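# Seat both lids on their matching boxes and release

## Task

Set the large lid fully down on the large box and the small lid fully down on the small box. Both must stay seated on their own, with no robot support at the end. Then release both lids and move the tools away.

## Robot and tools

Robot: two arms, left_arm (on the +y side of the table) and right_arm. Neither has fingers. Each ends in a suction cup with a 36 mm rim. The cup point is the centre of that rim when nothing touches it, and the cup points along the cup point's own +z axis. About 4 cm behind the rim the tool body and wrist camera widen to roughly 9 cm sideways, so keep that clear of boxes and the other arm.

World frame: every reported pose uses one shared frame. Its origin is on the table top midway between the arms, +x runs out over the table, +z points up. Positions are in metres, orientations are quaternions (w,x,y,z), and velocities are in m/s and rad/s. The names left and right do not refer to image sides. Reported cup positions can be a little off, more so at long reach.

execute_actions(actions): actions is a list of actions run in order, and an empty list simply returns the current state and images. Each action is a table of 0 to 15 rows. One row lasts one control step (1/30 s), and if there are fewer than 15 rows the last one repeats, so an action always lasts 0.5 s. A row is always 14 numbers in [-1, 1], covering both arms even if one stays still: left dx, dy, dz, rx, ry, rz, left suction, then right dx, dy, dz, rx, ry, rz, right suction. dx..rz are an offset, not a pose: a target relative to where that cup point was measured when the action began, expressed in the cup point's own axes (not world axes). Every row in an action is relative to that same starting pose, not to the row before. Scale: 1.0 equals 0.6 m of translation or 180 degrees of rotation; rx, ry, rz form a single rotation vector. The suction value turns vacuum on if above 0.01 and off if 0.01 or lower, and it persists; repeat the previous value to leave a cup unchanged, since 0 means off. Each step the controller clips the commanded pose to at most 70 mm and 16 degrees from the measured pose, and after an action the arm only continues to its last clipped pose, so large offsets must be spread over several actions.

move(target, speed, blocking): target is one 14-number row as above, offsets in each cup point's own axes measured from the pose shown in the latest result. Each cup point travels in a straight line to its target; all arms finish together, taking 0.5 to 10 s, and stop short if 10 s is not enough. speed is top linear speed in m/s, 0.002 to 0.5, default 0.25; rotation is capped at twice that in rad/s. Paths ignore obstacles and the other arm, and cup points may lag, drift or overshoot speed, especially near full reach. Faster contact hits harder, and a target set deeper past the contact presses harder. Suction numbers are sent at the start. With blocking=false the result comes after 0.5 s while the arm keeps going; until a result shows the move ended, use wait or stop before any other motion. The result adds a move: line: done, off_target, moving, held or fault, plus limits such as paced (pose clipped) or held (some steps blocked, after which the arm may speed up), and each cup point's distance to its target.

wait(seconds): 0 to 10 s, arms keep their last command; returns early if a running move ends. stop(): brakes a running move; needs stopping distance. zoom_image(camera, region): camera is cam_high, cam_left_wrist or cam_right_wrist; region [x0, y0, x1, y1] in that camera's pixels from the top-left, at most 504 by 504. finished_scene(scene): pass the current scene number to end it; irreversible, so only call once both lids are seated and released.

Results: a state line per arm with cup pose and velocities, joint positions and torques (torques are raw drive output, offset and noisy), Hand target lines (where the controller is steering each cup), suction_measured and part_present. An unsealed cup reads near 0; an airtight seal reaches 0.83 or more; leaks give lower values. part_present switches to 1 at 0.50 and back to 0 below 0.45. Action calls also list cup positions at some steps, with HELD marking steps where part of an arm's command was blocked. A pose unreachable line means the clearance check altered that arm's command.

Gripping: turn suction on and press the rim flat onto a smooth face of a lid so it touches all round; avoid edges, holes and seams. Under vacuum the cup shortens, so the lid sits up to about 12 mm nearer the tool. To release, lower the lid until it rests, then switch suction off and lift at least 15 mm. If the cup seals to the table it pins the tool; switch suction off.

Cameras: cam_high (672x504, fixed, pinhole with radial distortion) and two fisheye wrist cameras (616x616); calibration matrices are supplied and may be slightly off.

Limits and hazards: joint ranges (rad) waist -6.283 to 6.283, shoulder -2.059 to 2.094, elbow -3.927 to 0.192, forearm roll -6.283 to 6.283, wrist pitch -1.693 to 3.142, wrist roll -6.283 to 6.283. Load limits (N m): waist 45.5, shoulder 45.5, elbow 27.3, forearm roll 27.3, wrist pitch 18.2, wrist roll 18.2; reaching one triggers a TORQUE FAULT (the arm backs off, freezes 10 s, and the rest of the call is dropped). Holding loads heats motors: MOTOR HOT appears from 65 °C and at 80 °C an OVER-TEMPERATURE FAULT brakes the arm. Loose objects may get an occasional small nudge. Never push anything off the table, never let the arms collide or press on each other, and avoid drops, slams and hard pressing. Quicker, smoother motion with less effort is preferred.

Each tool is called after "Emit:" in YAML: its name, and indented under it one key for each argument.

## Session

Emit:
execute_actions:
  actions: []

Scene clock: 0.00 s.
left_arm: end_effector_position=(+0.4319, +0.2821, +0.2429) suction_measured=0.00 part_present=0 end_effector_quat_wxyz=(-0.001, -0.237, +0.971, -0.001) end_effector_velocity=(-0.000, +0.000, -0.000) end_effector_angular_velocity=(+0.001, +0.001, -0.002) | right_arm: end_effector_position=(+0.3449, -0.2326, +0.2419) suction_measured=0.00 part_present=0 end_effector_quat_wxyz=(-0.003, +0.179, +0.984, -0.001) end_effector_velocity=(-0.000, -0.000, +0.000) end_effector_angular_velocity=(-0.000, -0.001, -0.000)
Joint positions: left_arm=[ 0.001 -0.262 -0.931 -0.002  1.195  1.834] | right_arm=[ 0.    -0.264 -0.927  0.     1.197  2.879]
Joint velocities: left_arm=[-0.     0.001 -0.     0.001  0.     0.001] | right_arm=[-0.    -0.001  0.    -0.    -0.     0.   ]
Joint torques (N m, as the arm reports them, + toward a larger angle): no reading
Motor temperatures (°C, as the motors report them): left_arm=[33 36 36 37 41 36] | right_arm=[35 38 36 37 37 39]
Hand target (left_arm): +0.432, +0.282, +0.243; -0.001, -0.237, +0.971, -0.001
Hand target (right_arm): +0.345, -0.233, +0.242; -0.003, +0.179, +0.984, -0.001
camera_calibration (this result's frames):
cam_left_wrist: T_world_to_cam=[[0.502407, -0.864281, 0.0245933, 0.0251969], [-0.764644, -0.43085, 0.479258, 0.354346], [-0.403618, -0.259588, -0.877329, 0.541495], [0, 0, 0, 1]] pos_world=[0.476846, 0.315012, 0.304627]
cam_right_wrist: T_world_to_cam=[[-0.325877, -0.945356, -0.0103291, -0.0982605], [-0.862294, 0.292729, 0.413231, 0.286381], [-0.387626, 0.143569, -0.910568, 0.466747], [0, 0, 0, 1]] pos_world=[0.395847, -0.243734, 0.305648]

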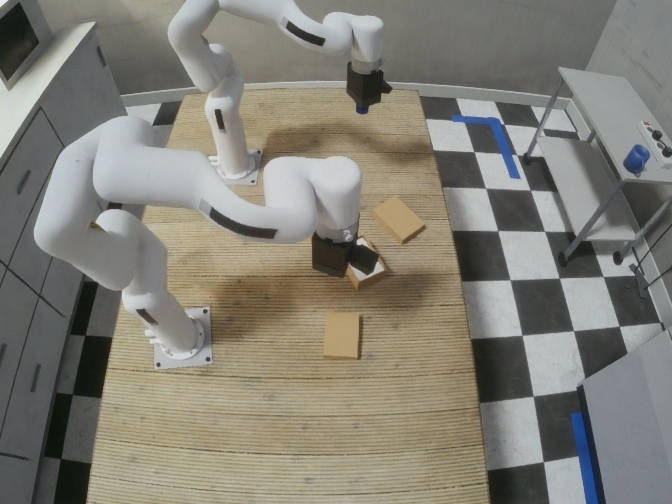

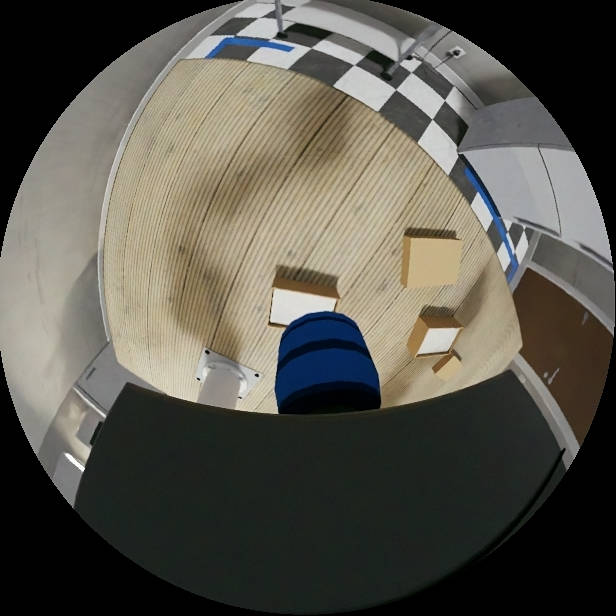

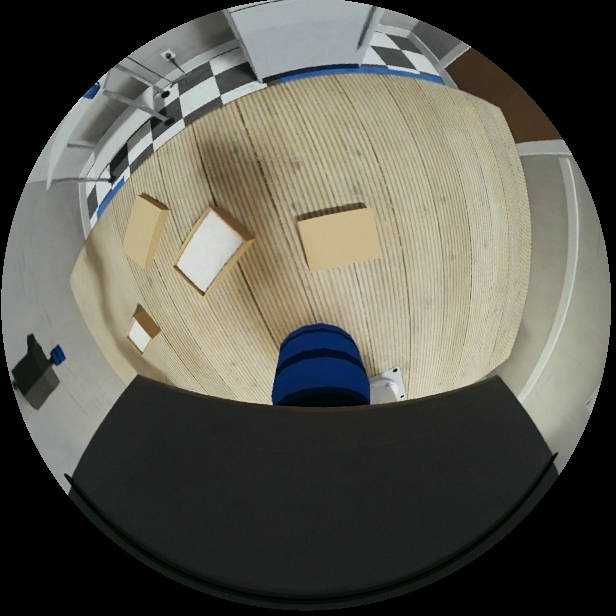

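Emit:
zoom_image:
  camera: "cam_right_wrist"
  region: [280, 190, 400, 280]

Emit:
zoom_image:
  camera: "cam_right_wrist"
  region: [110, 185, 270, 365]

Emit:
zoom_image:
  camera: "cam_left_wrist"
  region: [255, 260, 355, 340]

Emit:
zoom_image:
  camera: "cam_left_wrist"
  region: [380, 220, 490, 390]

Emit:
zoom_image:
  camera: "cam_high"
  region: [300, 180, 440, 370]

Region (280, 190, 400, 280) of cam_right_wrist's 616x616 image, scaled by 4.200, with more detail than that image has; it fills the top 378 rows of this view, and the rest is white.

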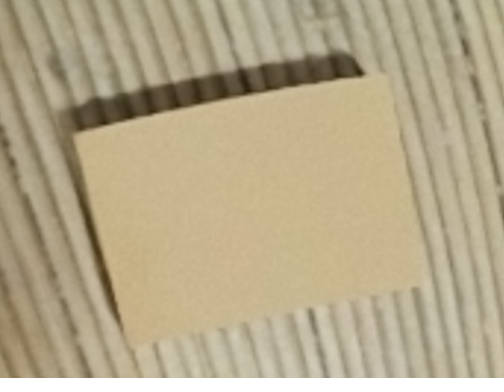

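Region (110, 185, 270, 365) of cam_right_wrist's 616x616 image, scaled by 2.800, with more detail than that image has.

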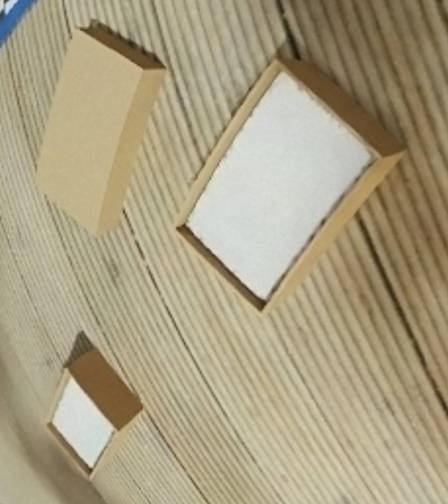

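Region (255, 260, 355, 340) of cam_left_wrist's 616x616 image, scaled by 5.040, with more detail than that image has; it fills the top 403 rows of this view, and the rest is white.

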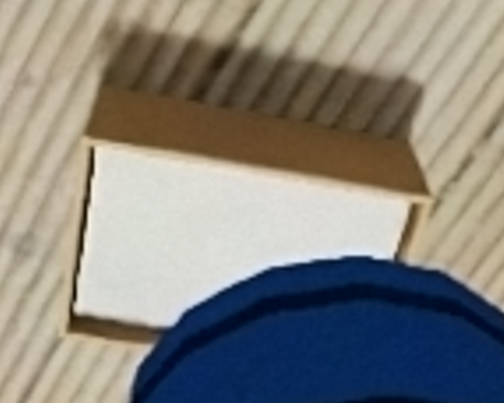

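Region (380, 220, 490, 390) of cam_left_wrist's 616x616 image, scaled by 2.965, with more detail than that image has; it fills the left 326 columns of this view, and the rest is white.

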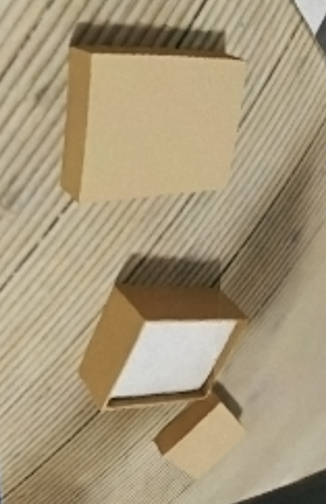

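Region (300, 180, 440, 370) of cam_high's 672x504 image, scaled by 2.653, with more detail than that image has; it fills the left 371 columns of this view, and the rest is white.

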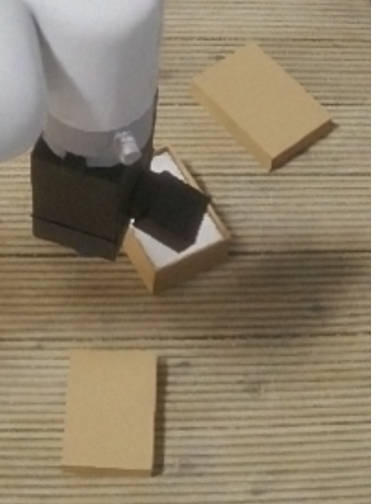

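Emit:
move:
  target: [0.011,-0.398,0.305,0,0,-0.048,0,-0.0417,-0.0777,0.303,0,0,-0.0845,0]
  speed: 0.3

Emit:
zoom_image:
  camera: "cam_left_wrist"
  region: [170, 200, 470, 380]

Emit:
zoom_image:
  camera: "cam_right_wrist"
  region: [170, 200, 470, 380]

Scene clock: 5.07 s.
left_arm: end_effector_position=(+0.5358, +0.0676, +0.0598) suction_measured=0.00 part_present=0 end_effector_quat_wxyz=(-0.001, -0.310, +0.951, +0.000) end_effector_velocity=(+0.001, -0.001, -0.003) end_effector_angular_velocity=(+0.003, +0.005, +0.002) | right_arm: end_effector_position=(+0.3514, -0.2849, +0.0606) suction_measured=0.00 part_present=0 end_effector_quat_wxyz=(-0.003, +0.047, +0.999, -0.000) end_effector_velocity=(-0.001, -0.001, -0.002) end_effector_angular_velocity=(+0.001, +0.005, -0.001)
Joint positions: left_arm=[-0.387  0.471 -1.287 -0.002  0.817  1.295] | right_arm=[-0.132  0.026 -0.657  0.     0.636  2.481]
Joint velocities: left_arm=[-0.001  0.012 -0.01   0.     0.004 -0.003] | right_arm=[-0.002  0.006  0.001  0.002 -0.002 -0.003]
Joint torques (N m, as the arm reports them, + toward a larger angle): left_arm=[  0.22 -24.91 -14.99  -0.98  -0.66   0.03] | right_arm=[ -1.75 -13.18 -17.6   -1.87  -1.28   0.62]
Motor temperatures (°C, as the motors report them): left_arm=[33 36 38 37 41 36] | right_arm=[35 38 38 37 37 39]
Hand target (left_arm): +0.536, +0.067, +0.059; -0.001, -0.310, +0.951, +0.000
Hand target (right_arm): +0.351, -0.285, +0.060; -0.003, +0.047, +0.999, -0.000
Off the commanded pose (left_arm): 0.001 m, 0 deg.
Off the commanded pose (right_arm): 0.001 m, 0 deg.
move: done
camera_calibration (this result's frames):
cam_left_wrist: T_world_to_cam=[[0.627199, -0.778501, 0.0236123, -0.280482], [-0.690861, -0.542081, 0.478392, 0.397185], [-0.359629, -0.31636, -0.877829, 0.34732], [0, 0, 0, 1]] pos_world=[0.575224, 0.10683, 0.1215]
cam_right_wrist: T_world_to_cam=[[-0.0665511, -0.997703, -0.0126314, -0.253309], [-0.908947, 0.0553992, 0.413215, 0.33105], [-0.411566, 0.0389812, -0.910546, 0.290298], [0, 0, 0, 1]] pos_world=[0.403526, -0.282383, 0.124335]

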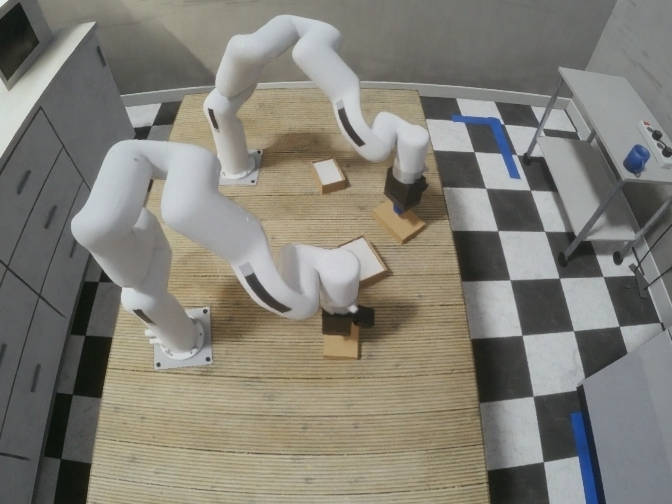

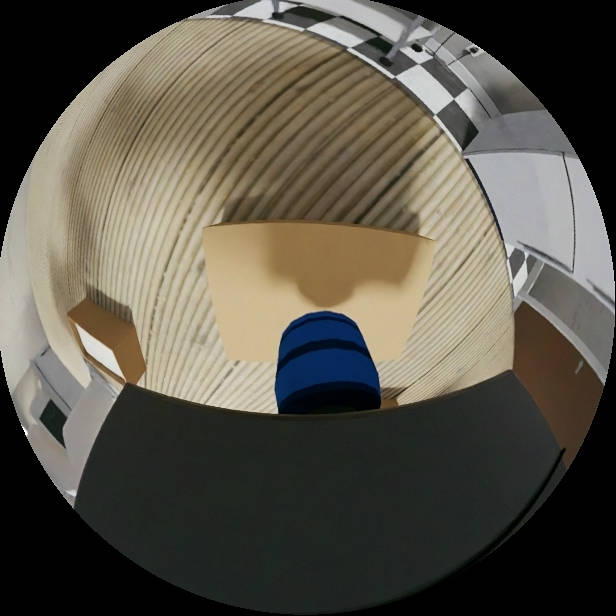

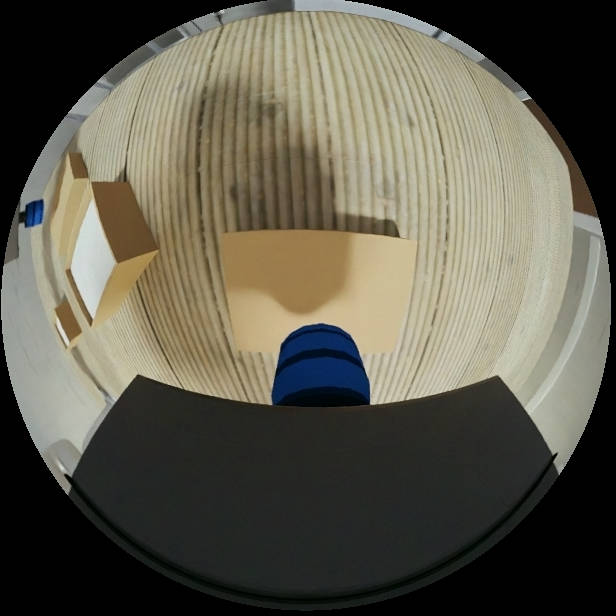

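Region (170, 200, 470, 380) of cam_left_wrist's 616x616 image, scaled by 1.680, with more detail than that image has; it fills the top 302 rows of this view, and the rest is white.

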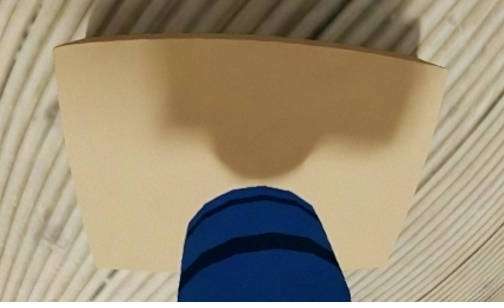

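Region (170, 200, 470, 380) of cam_right_wrist's 616x616 image, scaled by 1.680, with more detail than that image has; it fills the top 302 rows of this view, and the rest is white.

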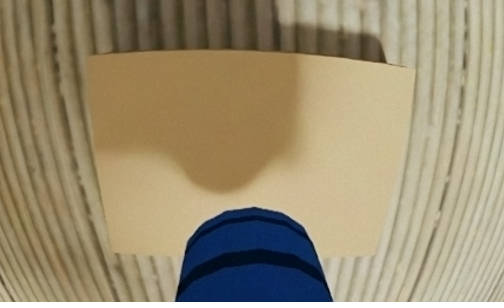

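Emit:
move:
  target: [-0.0067,-0.005,0.04,0,0,-0.002,0,-0.01,-0.0043,0.0477,0,0,-0.004,0]
  speed: 0.1

Emit:
zoom_image:
  camera: "cam_left_wrist"
  region: [150, 200, 490, 300]

Emit:
zoom_image:
  camera: "cam_right_wrist"
  region: [150, 200, 490, 300]

Emit:
move:
  target: [0,0,0.02,0,0,0,1,0,0,0.02,0,0,0,1]
  speed: 0.015

Scene clock: 6.77 s.
left_arm: end_effector_position=(+0.5409, +0.0675, +0.0361) suction_measured=0.00 part_present=0 end_effector_quat_wxyz=(-0.001, -0.313, +0.950, -0.000) end_effector_velocity=(+0.000, -0.001, -0.001) end_effector_angular_velocity=(-0.001, +0.000, -0.000) | right_arm: end_effector_position=(+0.3572, -0.2880, +0.0323) suction_measured=0.00 part_present=0 end_effector_quat_wxyz=(-0.003, +0.041, +0.999, -0.000) end_effector_velocity=(+0.000, -0.000, -0.002) end_effector_angular_velocity=(+0.000, -0.000, +0.001)
Joint positions: left_arm=[-0.384  0.528 -1.299 -0.002  0.772  1.292] | right_arm=[-0.14   0.119 -0.665  0.     0.551  2.461]
Joint velocities: left_arm=[-0.001  0.004 -0.002 -0.001 -0.002 -0.   ] | right_arm=[-0.     0.006 -0.001  0.    -0.005 -0.001]
Joint torques (N m, as the arm reports them, + toward a larger angle): left_arm=[  0.76 -24.9  -14.69  -1.07  -0.99   0.06] | right_arm=[ -1.53 -14.02 -16.5   -1.83  -1.37   0.58]
Motor temperatures (°C, as the motors report them): left_arm=[33 36 38 37 41 36] | right_arm=[35 38 38 37 37 39]
Hand target (left_arm): +0.541, +0.068, +0.036; -0.001, -0.313, +0.950, +0.000
Hand target (right_arm): +0.357, -0.288, +0.032; -0.003, +0.041, +0.999, -0.000
Off the commanded pose (left_arm): 0.000 m, 0 deg.
Off the commanded pose (right_arm): 0.000 m, 0 deg.
move: done
camera_calibration (this result's frames):
cam_left_wrist: T_world_to_cam=[[0.63208, -0.774532, 0.0239985, -0.286109], [-0.687645, -0.546357, 0.478162, 0.410551], [-0.35724, -0.318739, -0.877944, 0.327191], [0, 0, 0, 1]] pos_world=[0.580043, 0.106995, 0.0978109]
cam_right_wrist: T_world_to_cam=[[-0.054064, -0.998456, -0.0127555, -0.261051], [-0.909737, 0.0439859, 0.412847, 0.345137], [-0.411649, 0.0339244, -0.910711, 0.265623], [0, 0, 0, 1]] pos_world=[0.409214, -0.28484, 0.0960873]

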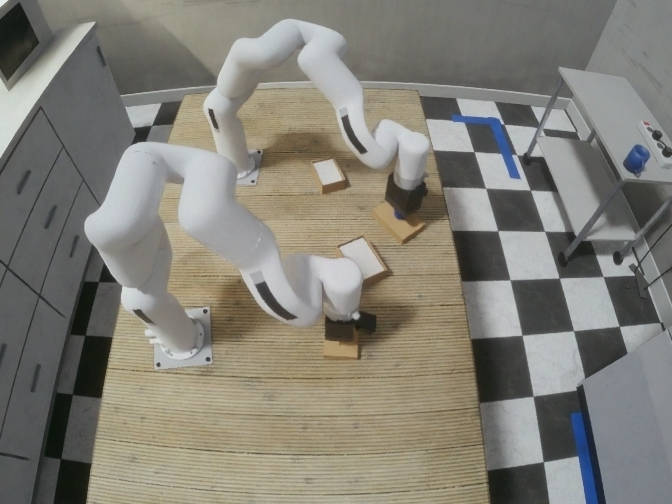

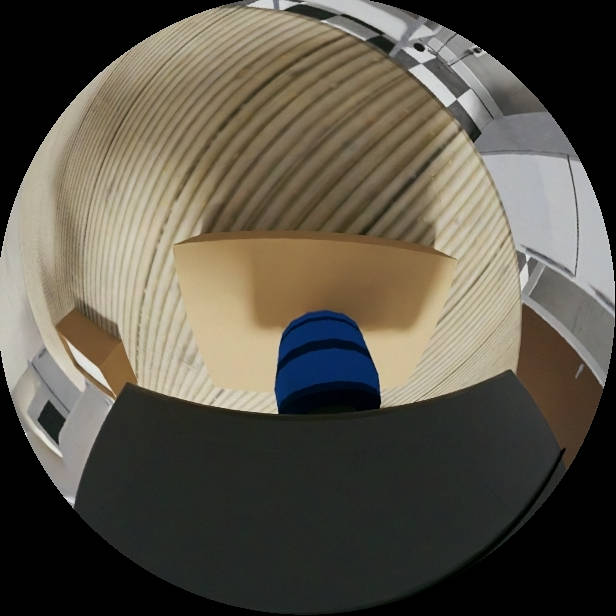

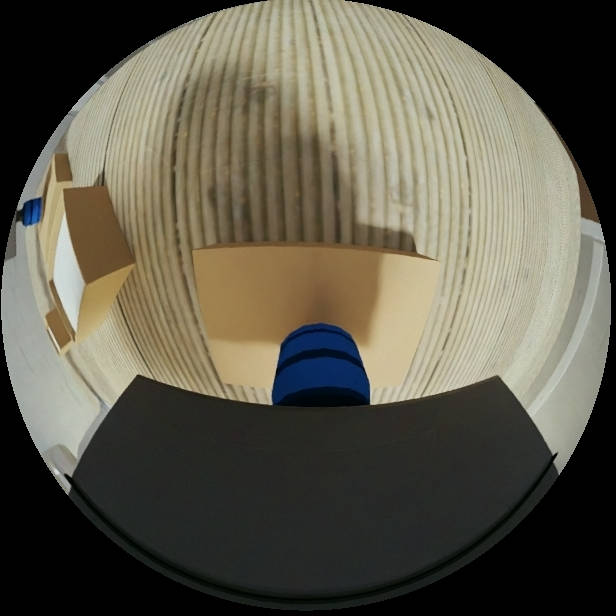

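Region (150, 200, 490, 300) of cam_left_wrist's 616x616 image, scaled by 1.482, with more detail than that image has; it fills the top 148 rows of this view, and the rest is white.

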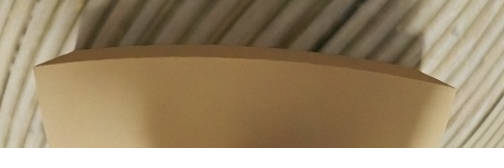

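Region (150, 200, 490, 300) of cam_right_wrist's 616x616 image, scaled by 1.482, with more detail than that image has; it fills the top 148 rows of this view, and the rest is white.

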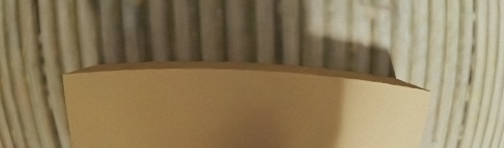

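Scene clock: 7.83 s.
left_arm: end_effector_position=(+0.5408, +0.0675, +0.0241) suction_measured=0.91 part_present=1 end_effector_quat_wxyz=(-0.001, -0.313, +0.950, -0.000) end_effector_velocity=(+0.001, -0.000, -0.001) end_effector_angular_velocity=(-0.002, -0.002, +0.002) | right_arm: end_effector_position=(+0.3571, -0.2880, +0.0205) suction_measured=0.88 part_present=1 end_effector_quat_wxyz=(-0.003, +0.041, +0.999, -0.000) end_effector_velocity=(+0.001, -0.000, -0.000) end_effector_angular_velocity=(-0.000, -0.004, -0.000)
Joint positions: left_arm=[-0.384  0.551 -1.297 -0.002  0.747  1.292] | right_arm=[-0.14   0.153 -0.663  0.     0.515  2.461]
Joint velocities: left_arm=[ 0.     0.002 -0.001 -0.001 -0.004 -0.001] | right_arm=[-0.     0.003 -0.001 -0.    -0.006  0.   ]
Joint torques (N m, as the arm reports them, + toward a larger angle): left_arm=[  0.69 -25.72 -14.56  -0.61  -0.62  -0.04] | right_arm=[ -1.69 -14.33 -16.26  -1.85  -1.31   0.62]
Motor temperatures (°C, as the motors report them): left_arm=[33 36 38 37 41 36] | right_arm=[35 38 38 37 37 39]
Hand target (left_arm): +0.541, +0.067, +0.024; -0.001, -0.313, +0.950, -0.000
Hand target (right_arm): +0.357, -0.288, +0.020; -0.003, +0.041, +0.999, -0.000
Off the commanded pose (left_arm): 0.000 m, 0 deg.
Off the commanded pose (right_arm): 0.000 m, 0 deg.
move: done
camera_calibration (this result's frames):
cam_left_wrist: T_world_to_cam=[[0.632107, -0.774513, 0.0238973, -0.285795], [-0.687592, -0.546414, 0.478172, 0.416212], [-0.357293, -0.318687, -0.877941, 0.316759], [0, 0, 0, 1]] pos_world=[0.580013, 0.107019, 0.0859048]
cam_right_wrist: T_world_to_cam=[[-0.0540694, -0.998456, -0.0127425, -0.261207], [-0.909705, 0.0439935, 0.412918, 0.349979], [-0.411719, 0.0339181, -0.910679, 0.254826], [0, 0, 0, 1]] pos_world=[0.409172, -0.284844, 0.0842238]

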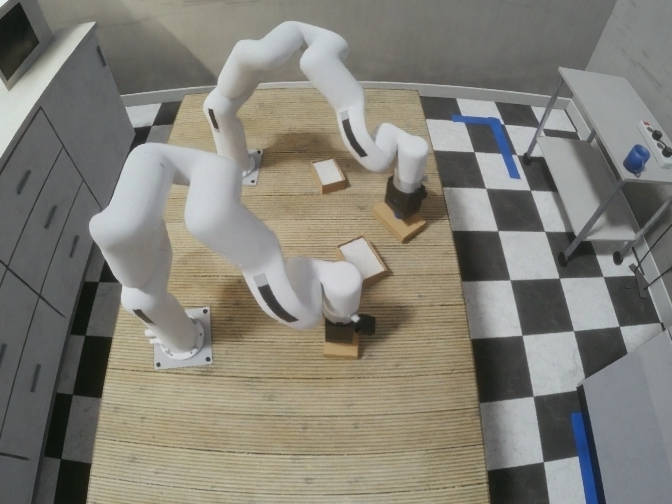

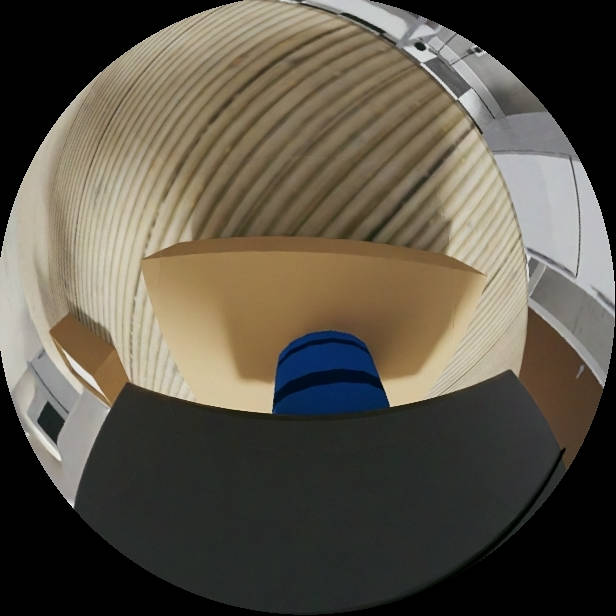

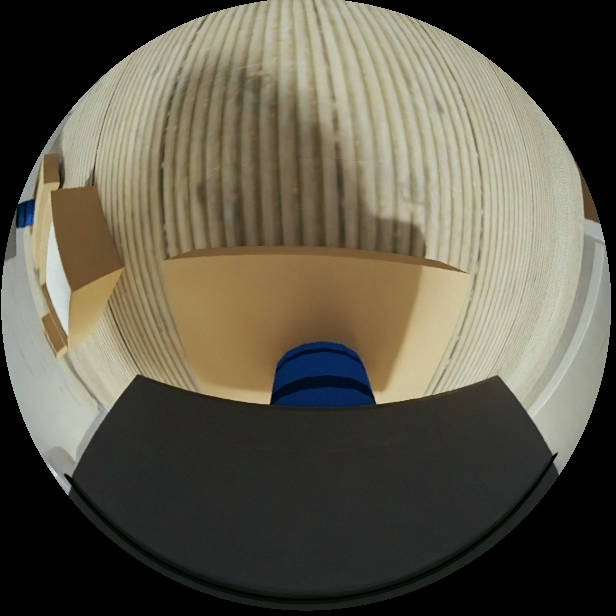

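Emit:
move:
  target: [0,0,-0.1,0,0,0,1,0,0,-0.1,0,0,0,1]
  speed: 0.15

Emit:
move:
  target: [0.338,-0.0666,0.005,0,0,0.064,1,0.168,-0.134,-0.06,0,0,-0.129,1]
  speed: 0.25

Emit:
zoom_image:
  camera: "cam_left_wrist"
  region: [130, 185, 300, 285]

Emit:
zoom_image:
  camera: "cam_left_wrist"
  region: [330, 185, 500, 285]

Scene clock: 9.20 s.
left_arm: end_effector_position=(+0.5406, +0.0675, +0.0836) suction_measured=0.93 part_present=1 end_effector_quat_wxyz=(-0.001, -0.313, +0.950, +0.000) end_effector_velocity=(+0.002, -0.000, +0.004) end_effector_angular_velocity=(-0.002, -0.006, -0.000) | right_arm: end_effector_position=(+0.3570, -0.2880, +0.0799) suction_measured=0.90 part_present=1 end_effector_quat_wxyz=(-0.003, +0.041, +0.999, -0.000) end_effector_velocity=(+0.001, -0.001, +0.004) end_effector_angular_velocity=(+0.000, -0.004, +0.000)
Joint positions: left_arm=[-0.384  0.445 -1.323 -0.002  0.881  1.292] | right_arm=[-0.14  -0.004 -0.691  0.     0.701  2.461]
Joint velocities: left_arm=[ 0.001 -0.005 -0.004  0.001  0.004  0.   ] | right_arm=[-0.002 -0.008 -0.004  0.     0.008 -0.002]
Joint torques (N m, as the arm reports them, + toward a larger angle): left_arm=[  0.75 -24.74 -15.53  -1.16  -0.88   0.23] | right_arm=[ -1.67 -13.19 -18.47  -1.98  -1.35   0.59]
Motor temperatures (°C, as the motors report them): left_arm=[33 36 39 37 41 36] | right_arm=[35 38 39 37 37 39]
Hand target (left_arm): +0.541, +0.067, +0.084; -0.001, -0.313, +0.950, -0.000
Hand target (right_arm): +0.357, -0.288, +0.080; -0.003, +0.041, +0.999, -0.000
Off the commanded pose (left_arm): 0.001 m, 0 deg.
Off the commanded pose (right_arm): 0.001 m, 0 deg.
move: done
camera_calibration (this result's frames):
cam_left_wrist: T_world_to_cam=[[0.63198, -0.77464, 0.0231083, -0.286885], [-0.687243, -0.546398, 0.478692, 0.387414], [-0.358187, -0.318404, -0.877679, 0.369319], [0, 0, 0, 1]] pos_world=[0.579838, 0.107043, 0.145322]
cam_right_wrist: T_world_to_cam=[[-0.0540652, -0.998456, -0.0127147, -0.260452], [-0.909365, 0.0439732, 0.413669, 0.325143], [-0.412471, 0.0339274, -0.910339, 0.309117], [0, 0, 0, 1]] pos_world=[0.409094, -0.284835, 0.143588]

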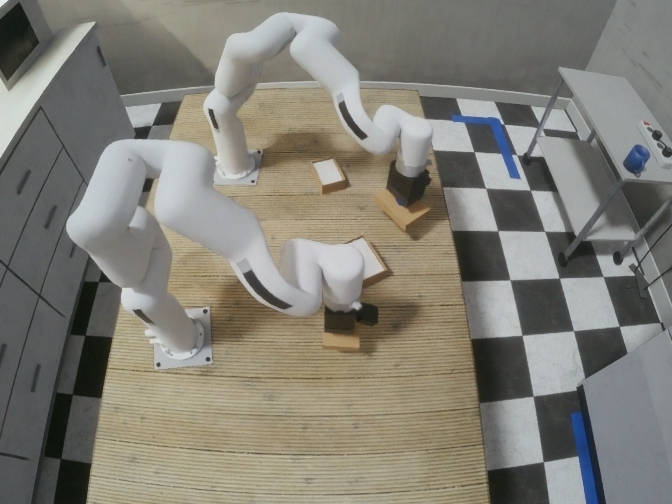

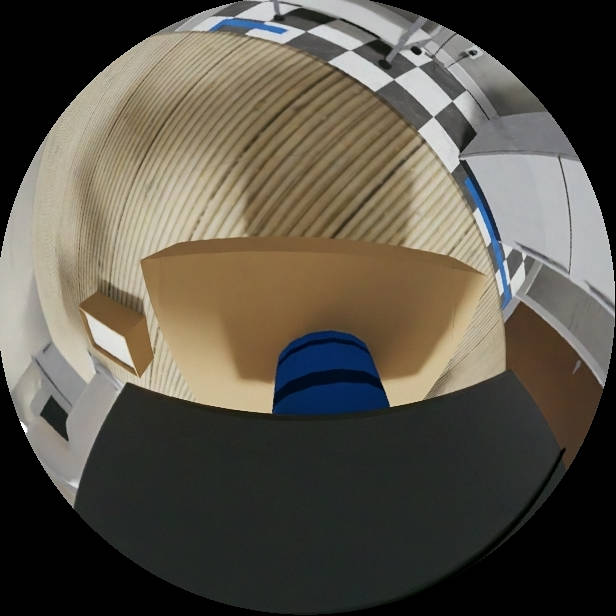

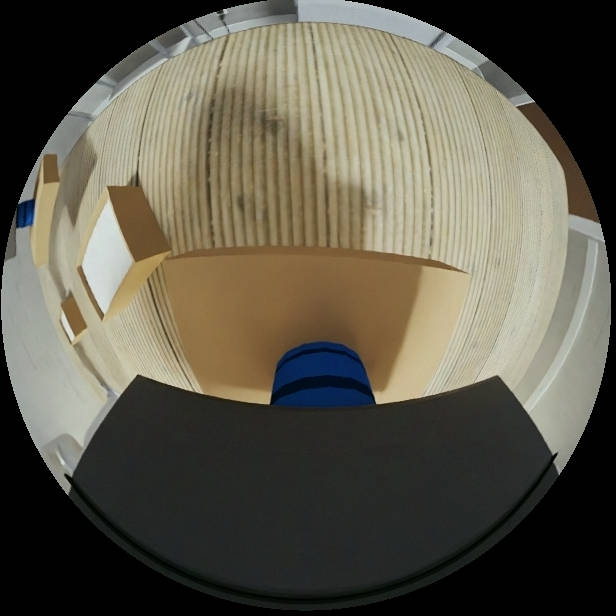

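Scene clock: 10.60 s.
left_arm: end_effector_position=(+0.4015, -0.0848, +0.0807) suction_measured=0.93 part_present=1 end_effector_quat_wxyz=(-0.001, -0.216, +0.976, +0.001) end_effector_velocity=(-0.001, -0.002, -0.000) end_effector_angular_velocity=(+0.000, -0.000, -0.003) | right_arm: end_effector_position=(+0.2502, -0.3593, +0.1158) suction_measured=0.90 part_present=1 end_effector_quat_wxyz=(-0.003, -0.161, +0.987, +0.001) end_effector_velocity=(-0.002, -0.001, +0.001) end_effector_angular_velocity=(+0.002, -0.001, +0.005)
Joint positions: left_arm=[-0.76   0.371 -1.202 -0.002  0.832  1.116] | right_arm=[-0.367 -0.449 -0.386 -0.     0.842  1.829]
Joint velocities: left_arm=[-0.004  0.002 -0.002  0.001  0.    -0.002] | right_arm=[-0.004 -0.009  0.004  0.003  0.005 -0.012]
Joint torques (N m, as the arm reports them, + toward a larger angle): left_arm=[  0.21 -23.07 -15.05  -1.01  -0.79  -0.03] | right_arm=[ -1.53  -7.25 -19.88  -1.81  -1.36   0.54]
Motor temperatures (°C, as the motors report them): left_arm=[33 36 39 37 41 36] | right_arm=[35 38 39 37 37 39]
Hand target (left_arm): +0.401, -0.085, +0.081; -0.001, -0.216, +0.976, +0.001
Hand target (right_arm): +0.250, -0.359, +0.116; -0.003, -0.161, +0.987, +0.001
Off the commanded pose (left_arm): 0.001 m, 0 deg.
Off the commanded pose (right_arm): 0.001 m, 0 deg.
move: done
camera_calibration (this result's frames):
cam_left_wrist: T_world_to_cam=[[0.465225, -0.884902, 0.0226875, -0.259253], [-0.782286, -0.399012, 0.478349, 0.26071], [-0.414239, -0.240288, -0.877877, 0.297589], [0, 0, 0, 1]] pos_world=[0.447834, -0.05388, 0.142418]
cam_right_wrist: T_world_to_cam=[[0.343782, -0.938907, -0.0163448, -0.414727], [-0.852781, -0.31944, 0.413186, 0.0716466], [-0.393164, -0.128107, -0.9105, 0.237144], [0, 0, 0, 1]] pos_world=[0.296911, -0.336124, 0.179537]

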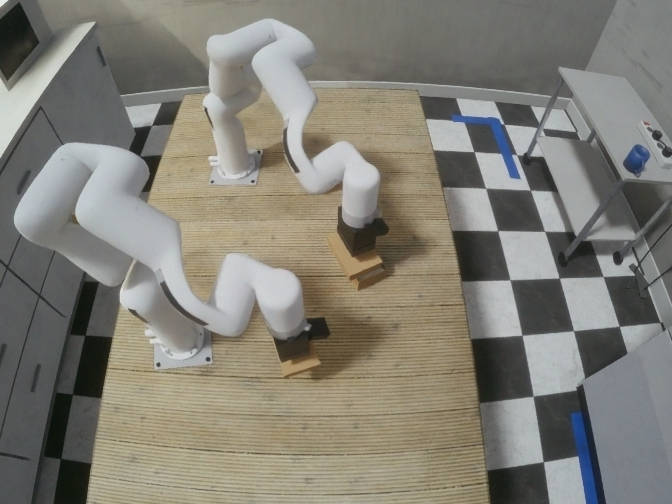

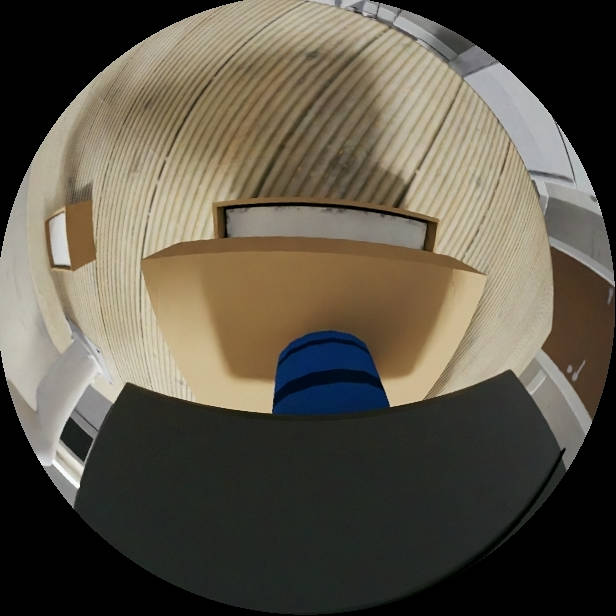

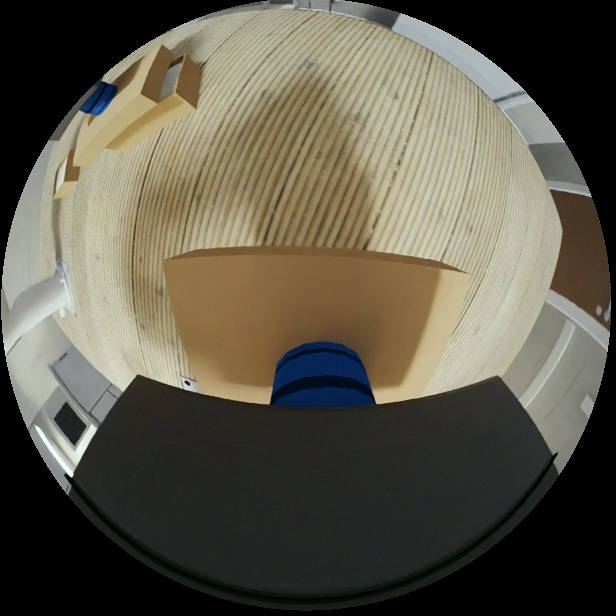

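Region (130, 185, 300, 285) of cam_left_wrist's 616x616 image, scaled by 2.965, with more detail than that image has; it fills the top 296 rows of this view, and the rest is white.

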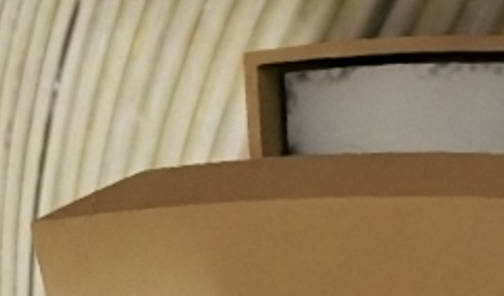

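Region (330, 185, 500, 285) of cam_left_wrist's 616x616 image, scaled by 2.965, with more detail than that image has; it fills the top 296 rows of this view, and the rest is white.

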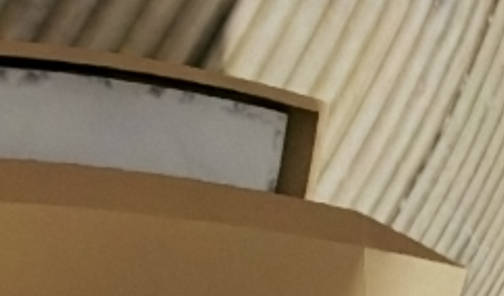

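Emit:
move:
  target: [-0.0233,-0.0108,0.0167,0,0,-0.0045,1,0,0,0,0,0,0,1]
  speed: 0.06

Emit:
zoom_image:
  camera: "cam_left_wrist"
  region: [160, 210, 260, 270]

Emit:
zoom_image:
  camera: "cam_left_wrist"
  region: [370, 220, 470, 280]

Scene clock: 13.73 s.
left_arm: end_effector_position=(+0.4168, -0.0847, +0.0708) suction_measured=0.93 part_present=1 end_effector_quat_wxyz=(-0.001, -0.223, +0.975, +0.000) end_effector_velocity=(+0.002, -0.001, +0.000) end_effector_angular_velocity=(-0.002, -0.001, +0.003) | right_arm: end_effector_position=(+0.2502, -0.3593, +0.1158) suction_measured=0.90 part_present=1 end_effector_quat_wxyz=(-0.003, -0.161, +0.987, +0.001) end_effector_velocity=(-0.000, +0.000, +0.000) end_effector_angular_velocity=(-0.000, +0.000, -0.001)
Joint positions: left_arm=[-0.74   0.42  -1.244 -0.002  0.825  1.122] | right_arm=[-0.367 -0.449 -0.386 -0.     0.842  1.829]
Joint velocities: left_arm=[ 0.002  0.003 -0.005 -0.001 -0.    -0.   ] | right_arm=[ 0.    -0.    -0.    -0.     0.001  0.002]
Joint torques (N m, as the arm reports them, + toward a larger angle): left_arm=[  0.43 -24.48 -15.16  -1.09  -0.84   0.01] | right_arm=[ -1.67  -7.12 -19.75  -1.91  -1.39   0.62]
Motor temperatures (°C, as the motors report them): left_arm=[33 37 39 37 41 36] | right_arm=[35 38 39 37 37 39]
Hand target (left_arm): +0.417, -0.085, +0.071; -0.001, -0.223, +0.975, +0.001
Hand target (right_arm): +0.250, -0.359, +0.116; -0.003, -0.161, +0.987, +0.001
Off the commanded pose (left_arm): 0.000 m, 0 deg.
Off the commanded pose (right_arm): 0.000 m, 0 deg.
move: done
camera_calibration (this result's frames):
cam_left_wrist: T_world_to_cam=[[0.477542, -0.878312, 0.0228551, -0.270709], [-0.776691, -0.409844, 0.478309, 0.274147], [-0.410738, -0.246164, -0.877894, 0.293261], [0, 0, 0, 1]] pos_world=[0.462655, -0.053219, 0.132512]
cam_right_wrist: T_world_to_cam=[[0.343783, -0.938907, -0.0163444, -0.414728], [-0.852783, -0.319441, 0.41318, 0.0716455], [-0.393159, -0.128106, -0.910503, 0.237145], [0, 0, 0, 1]] pos_world=[0.29691, -0.336125, 0.17954]

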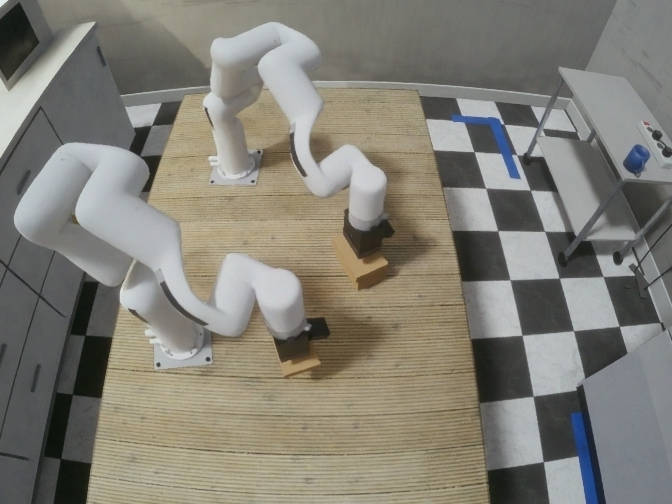

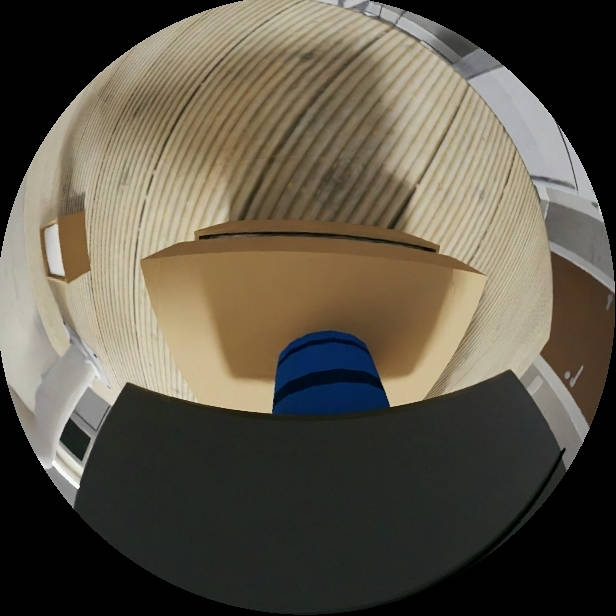

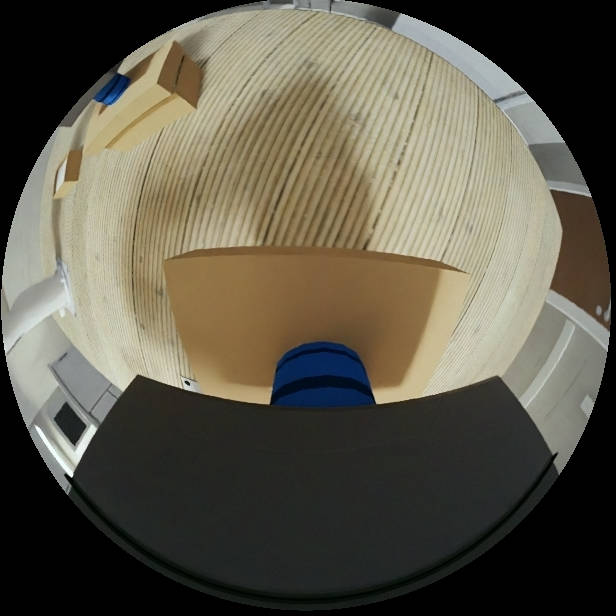

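Region (160, 210, 260, 270) of cam_left_wrist's 616x616 image, scaled by 5.040, with more detail than that image has; it fills the top 302 rows of this view, and the rest is white.

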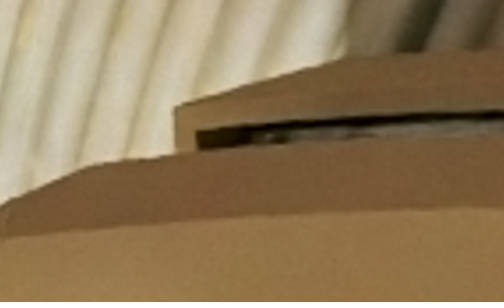

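Region (370, 220, 470, 280) of cam_left_wrist's 616x616 image, scaled by 5.040, with more detail than that image has; it fills the top 302 rows of this view, and the rest is white.

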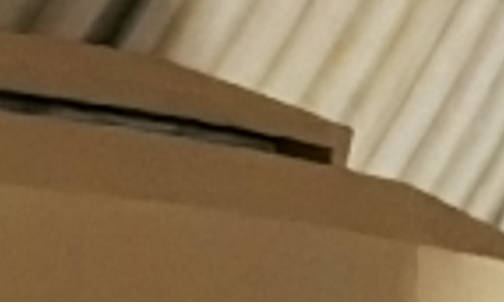

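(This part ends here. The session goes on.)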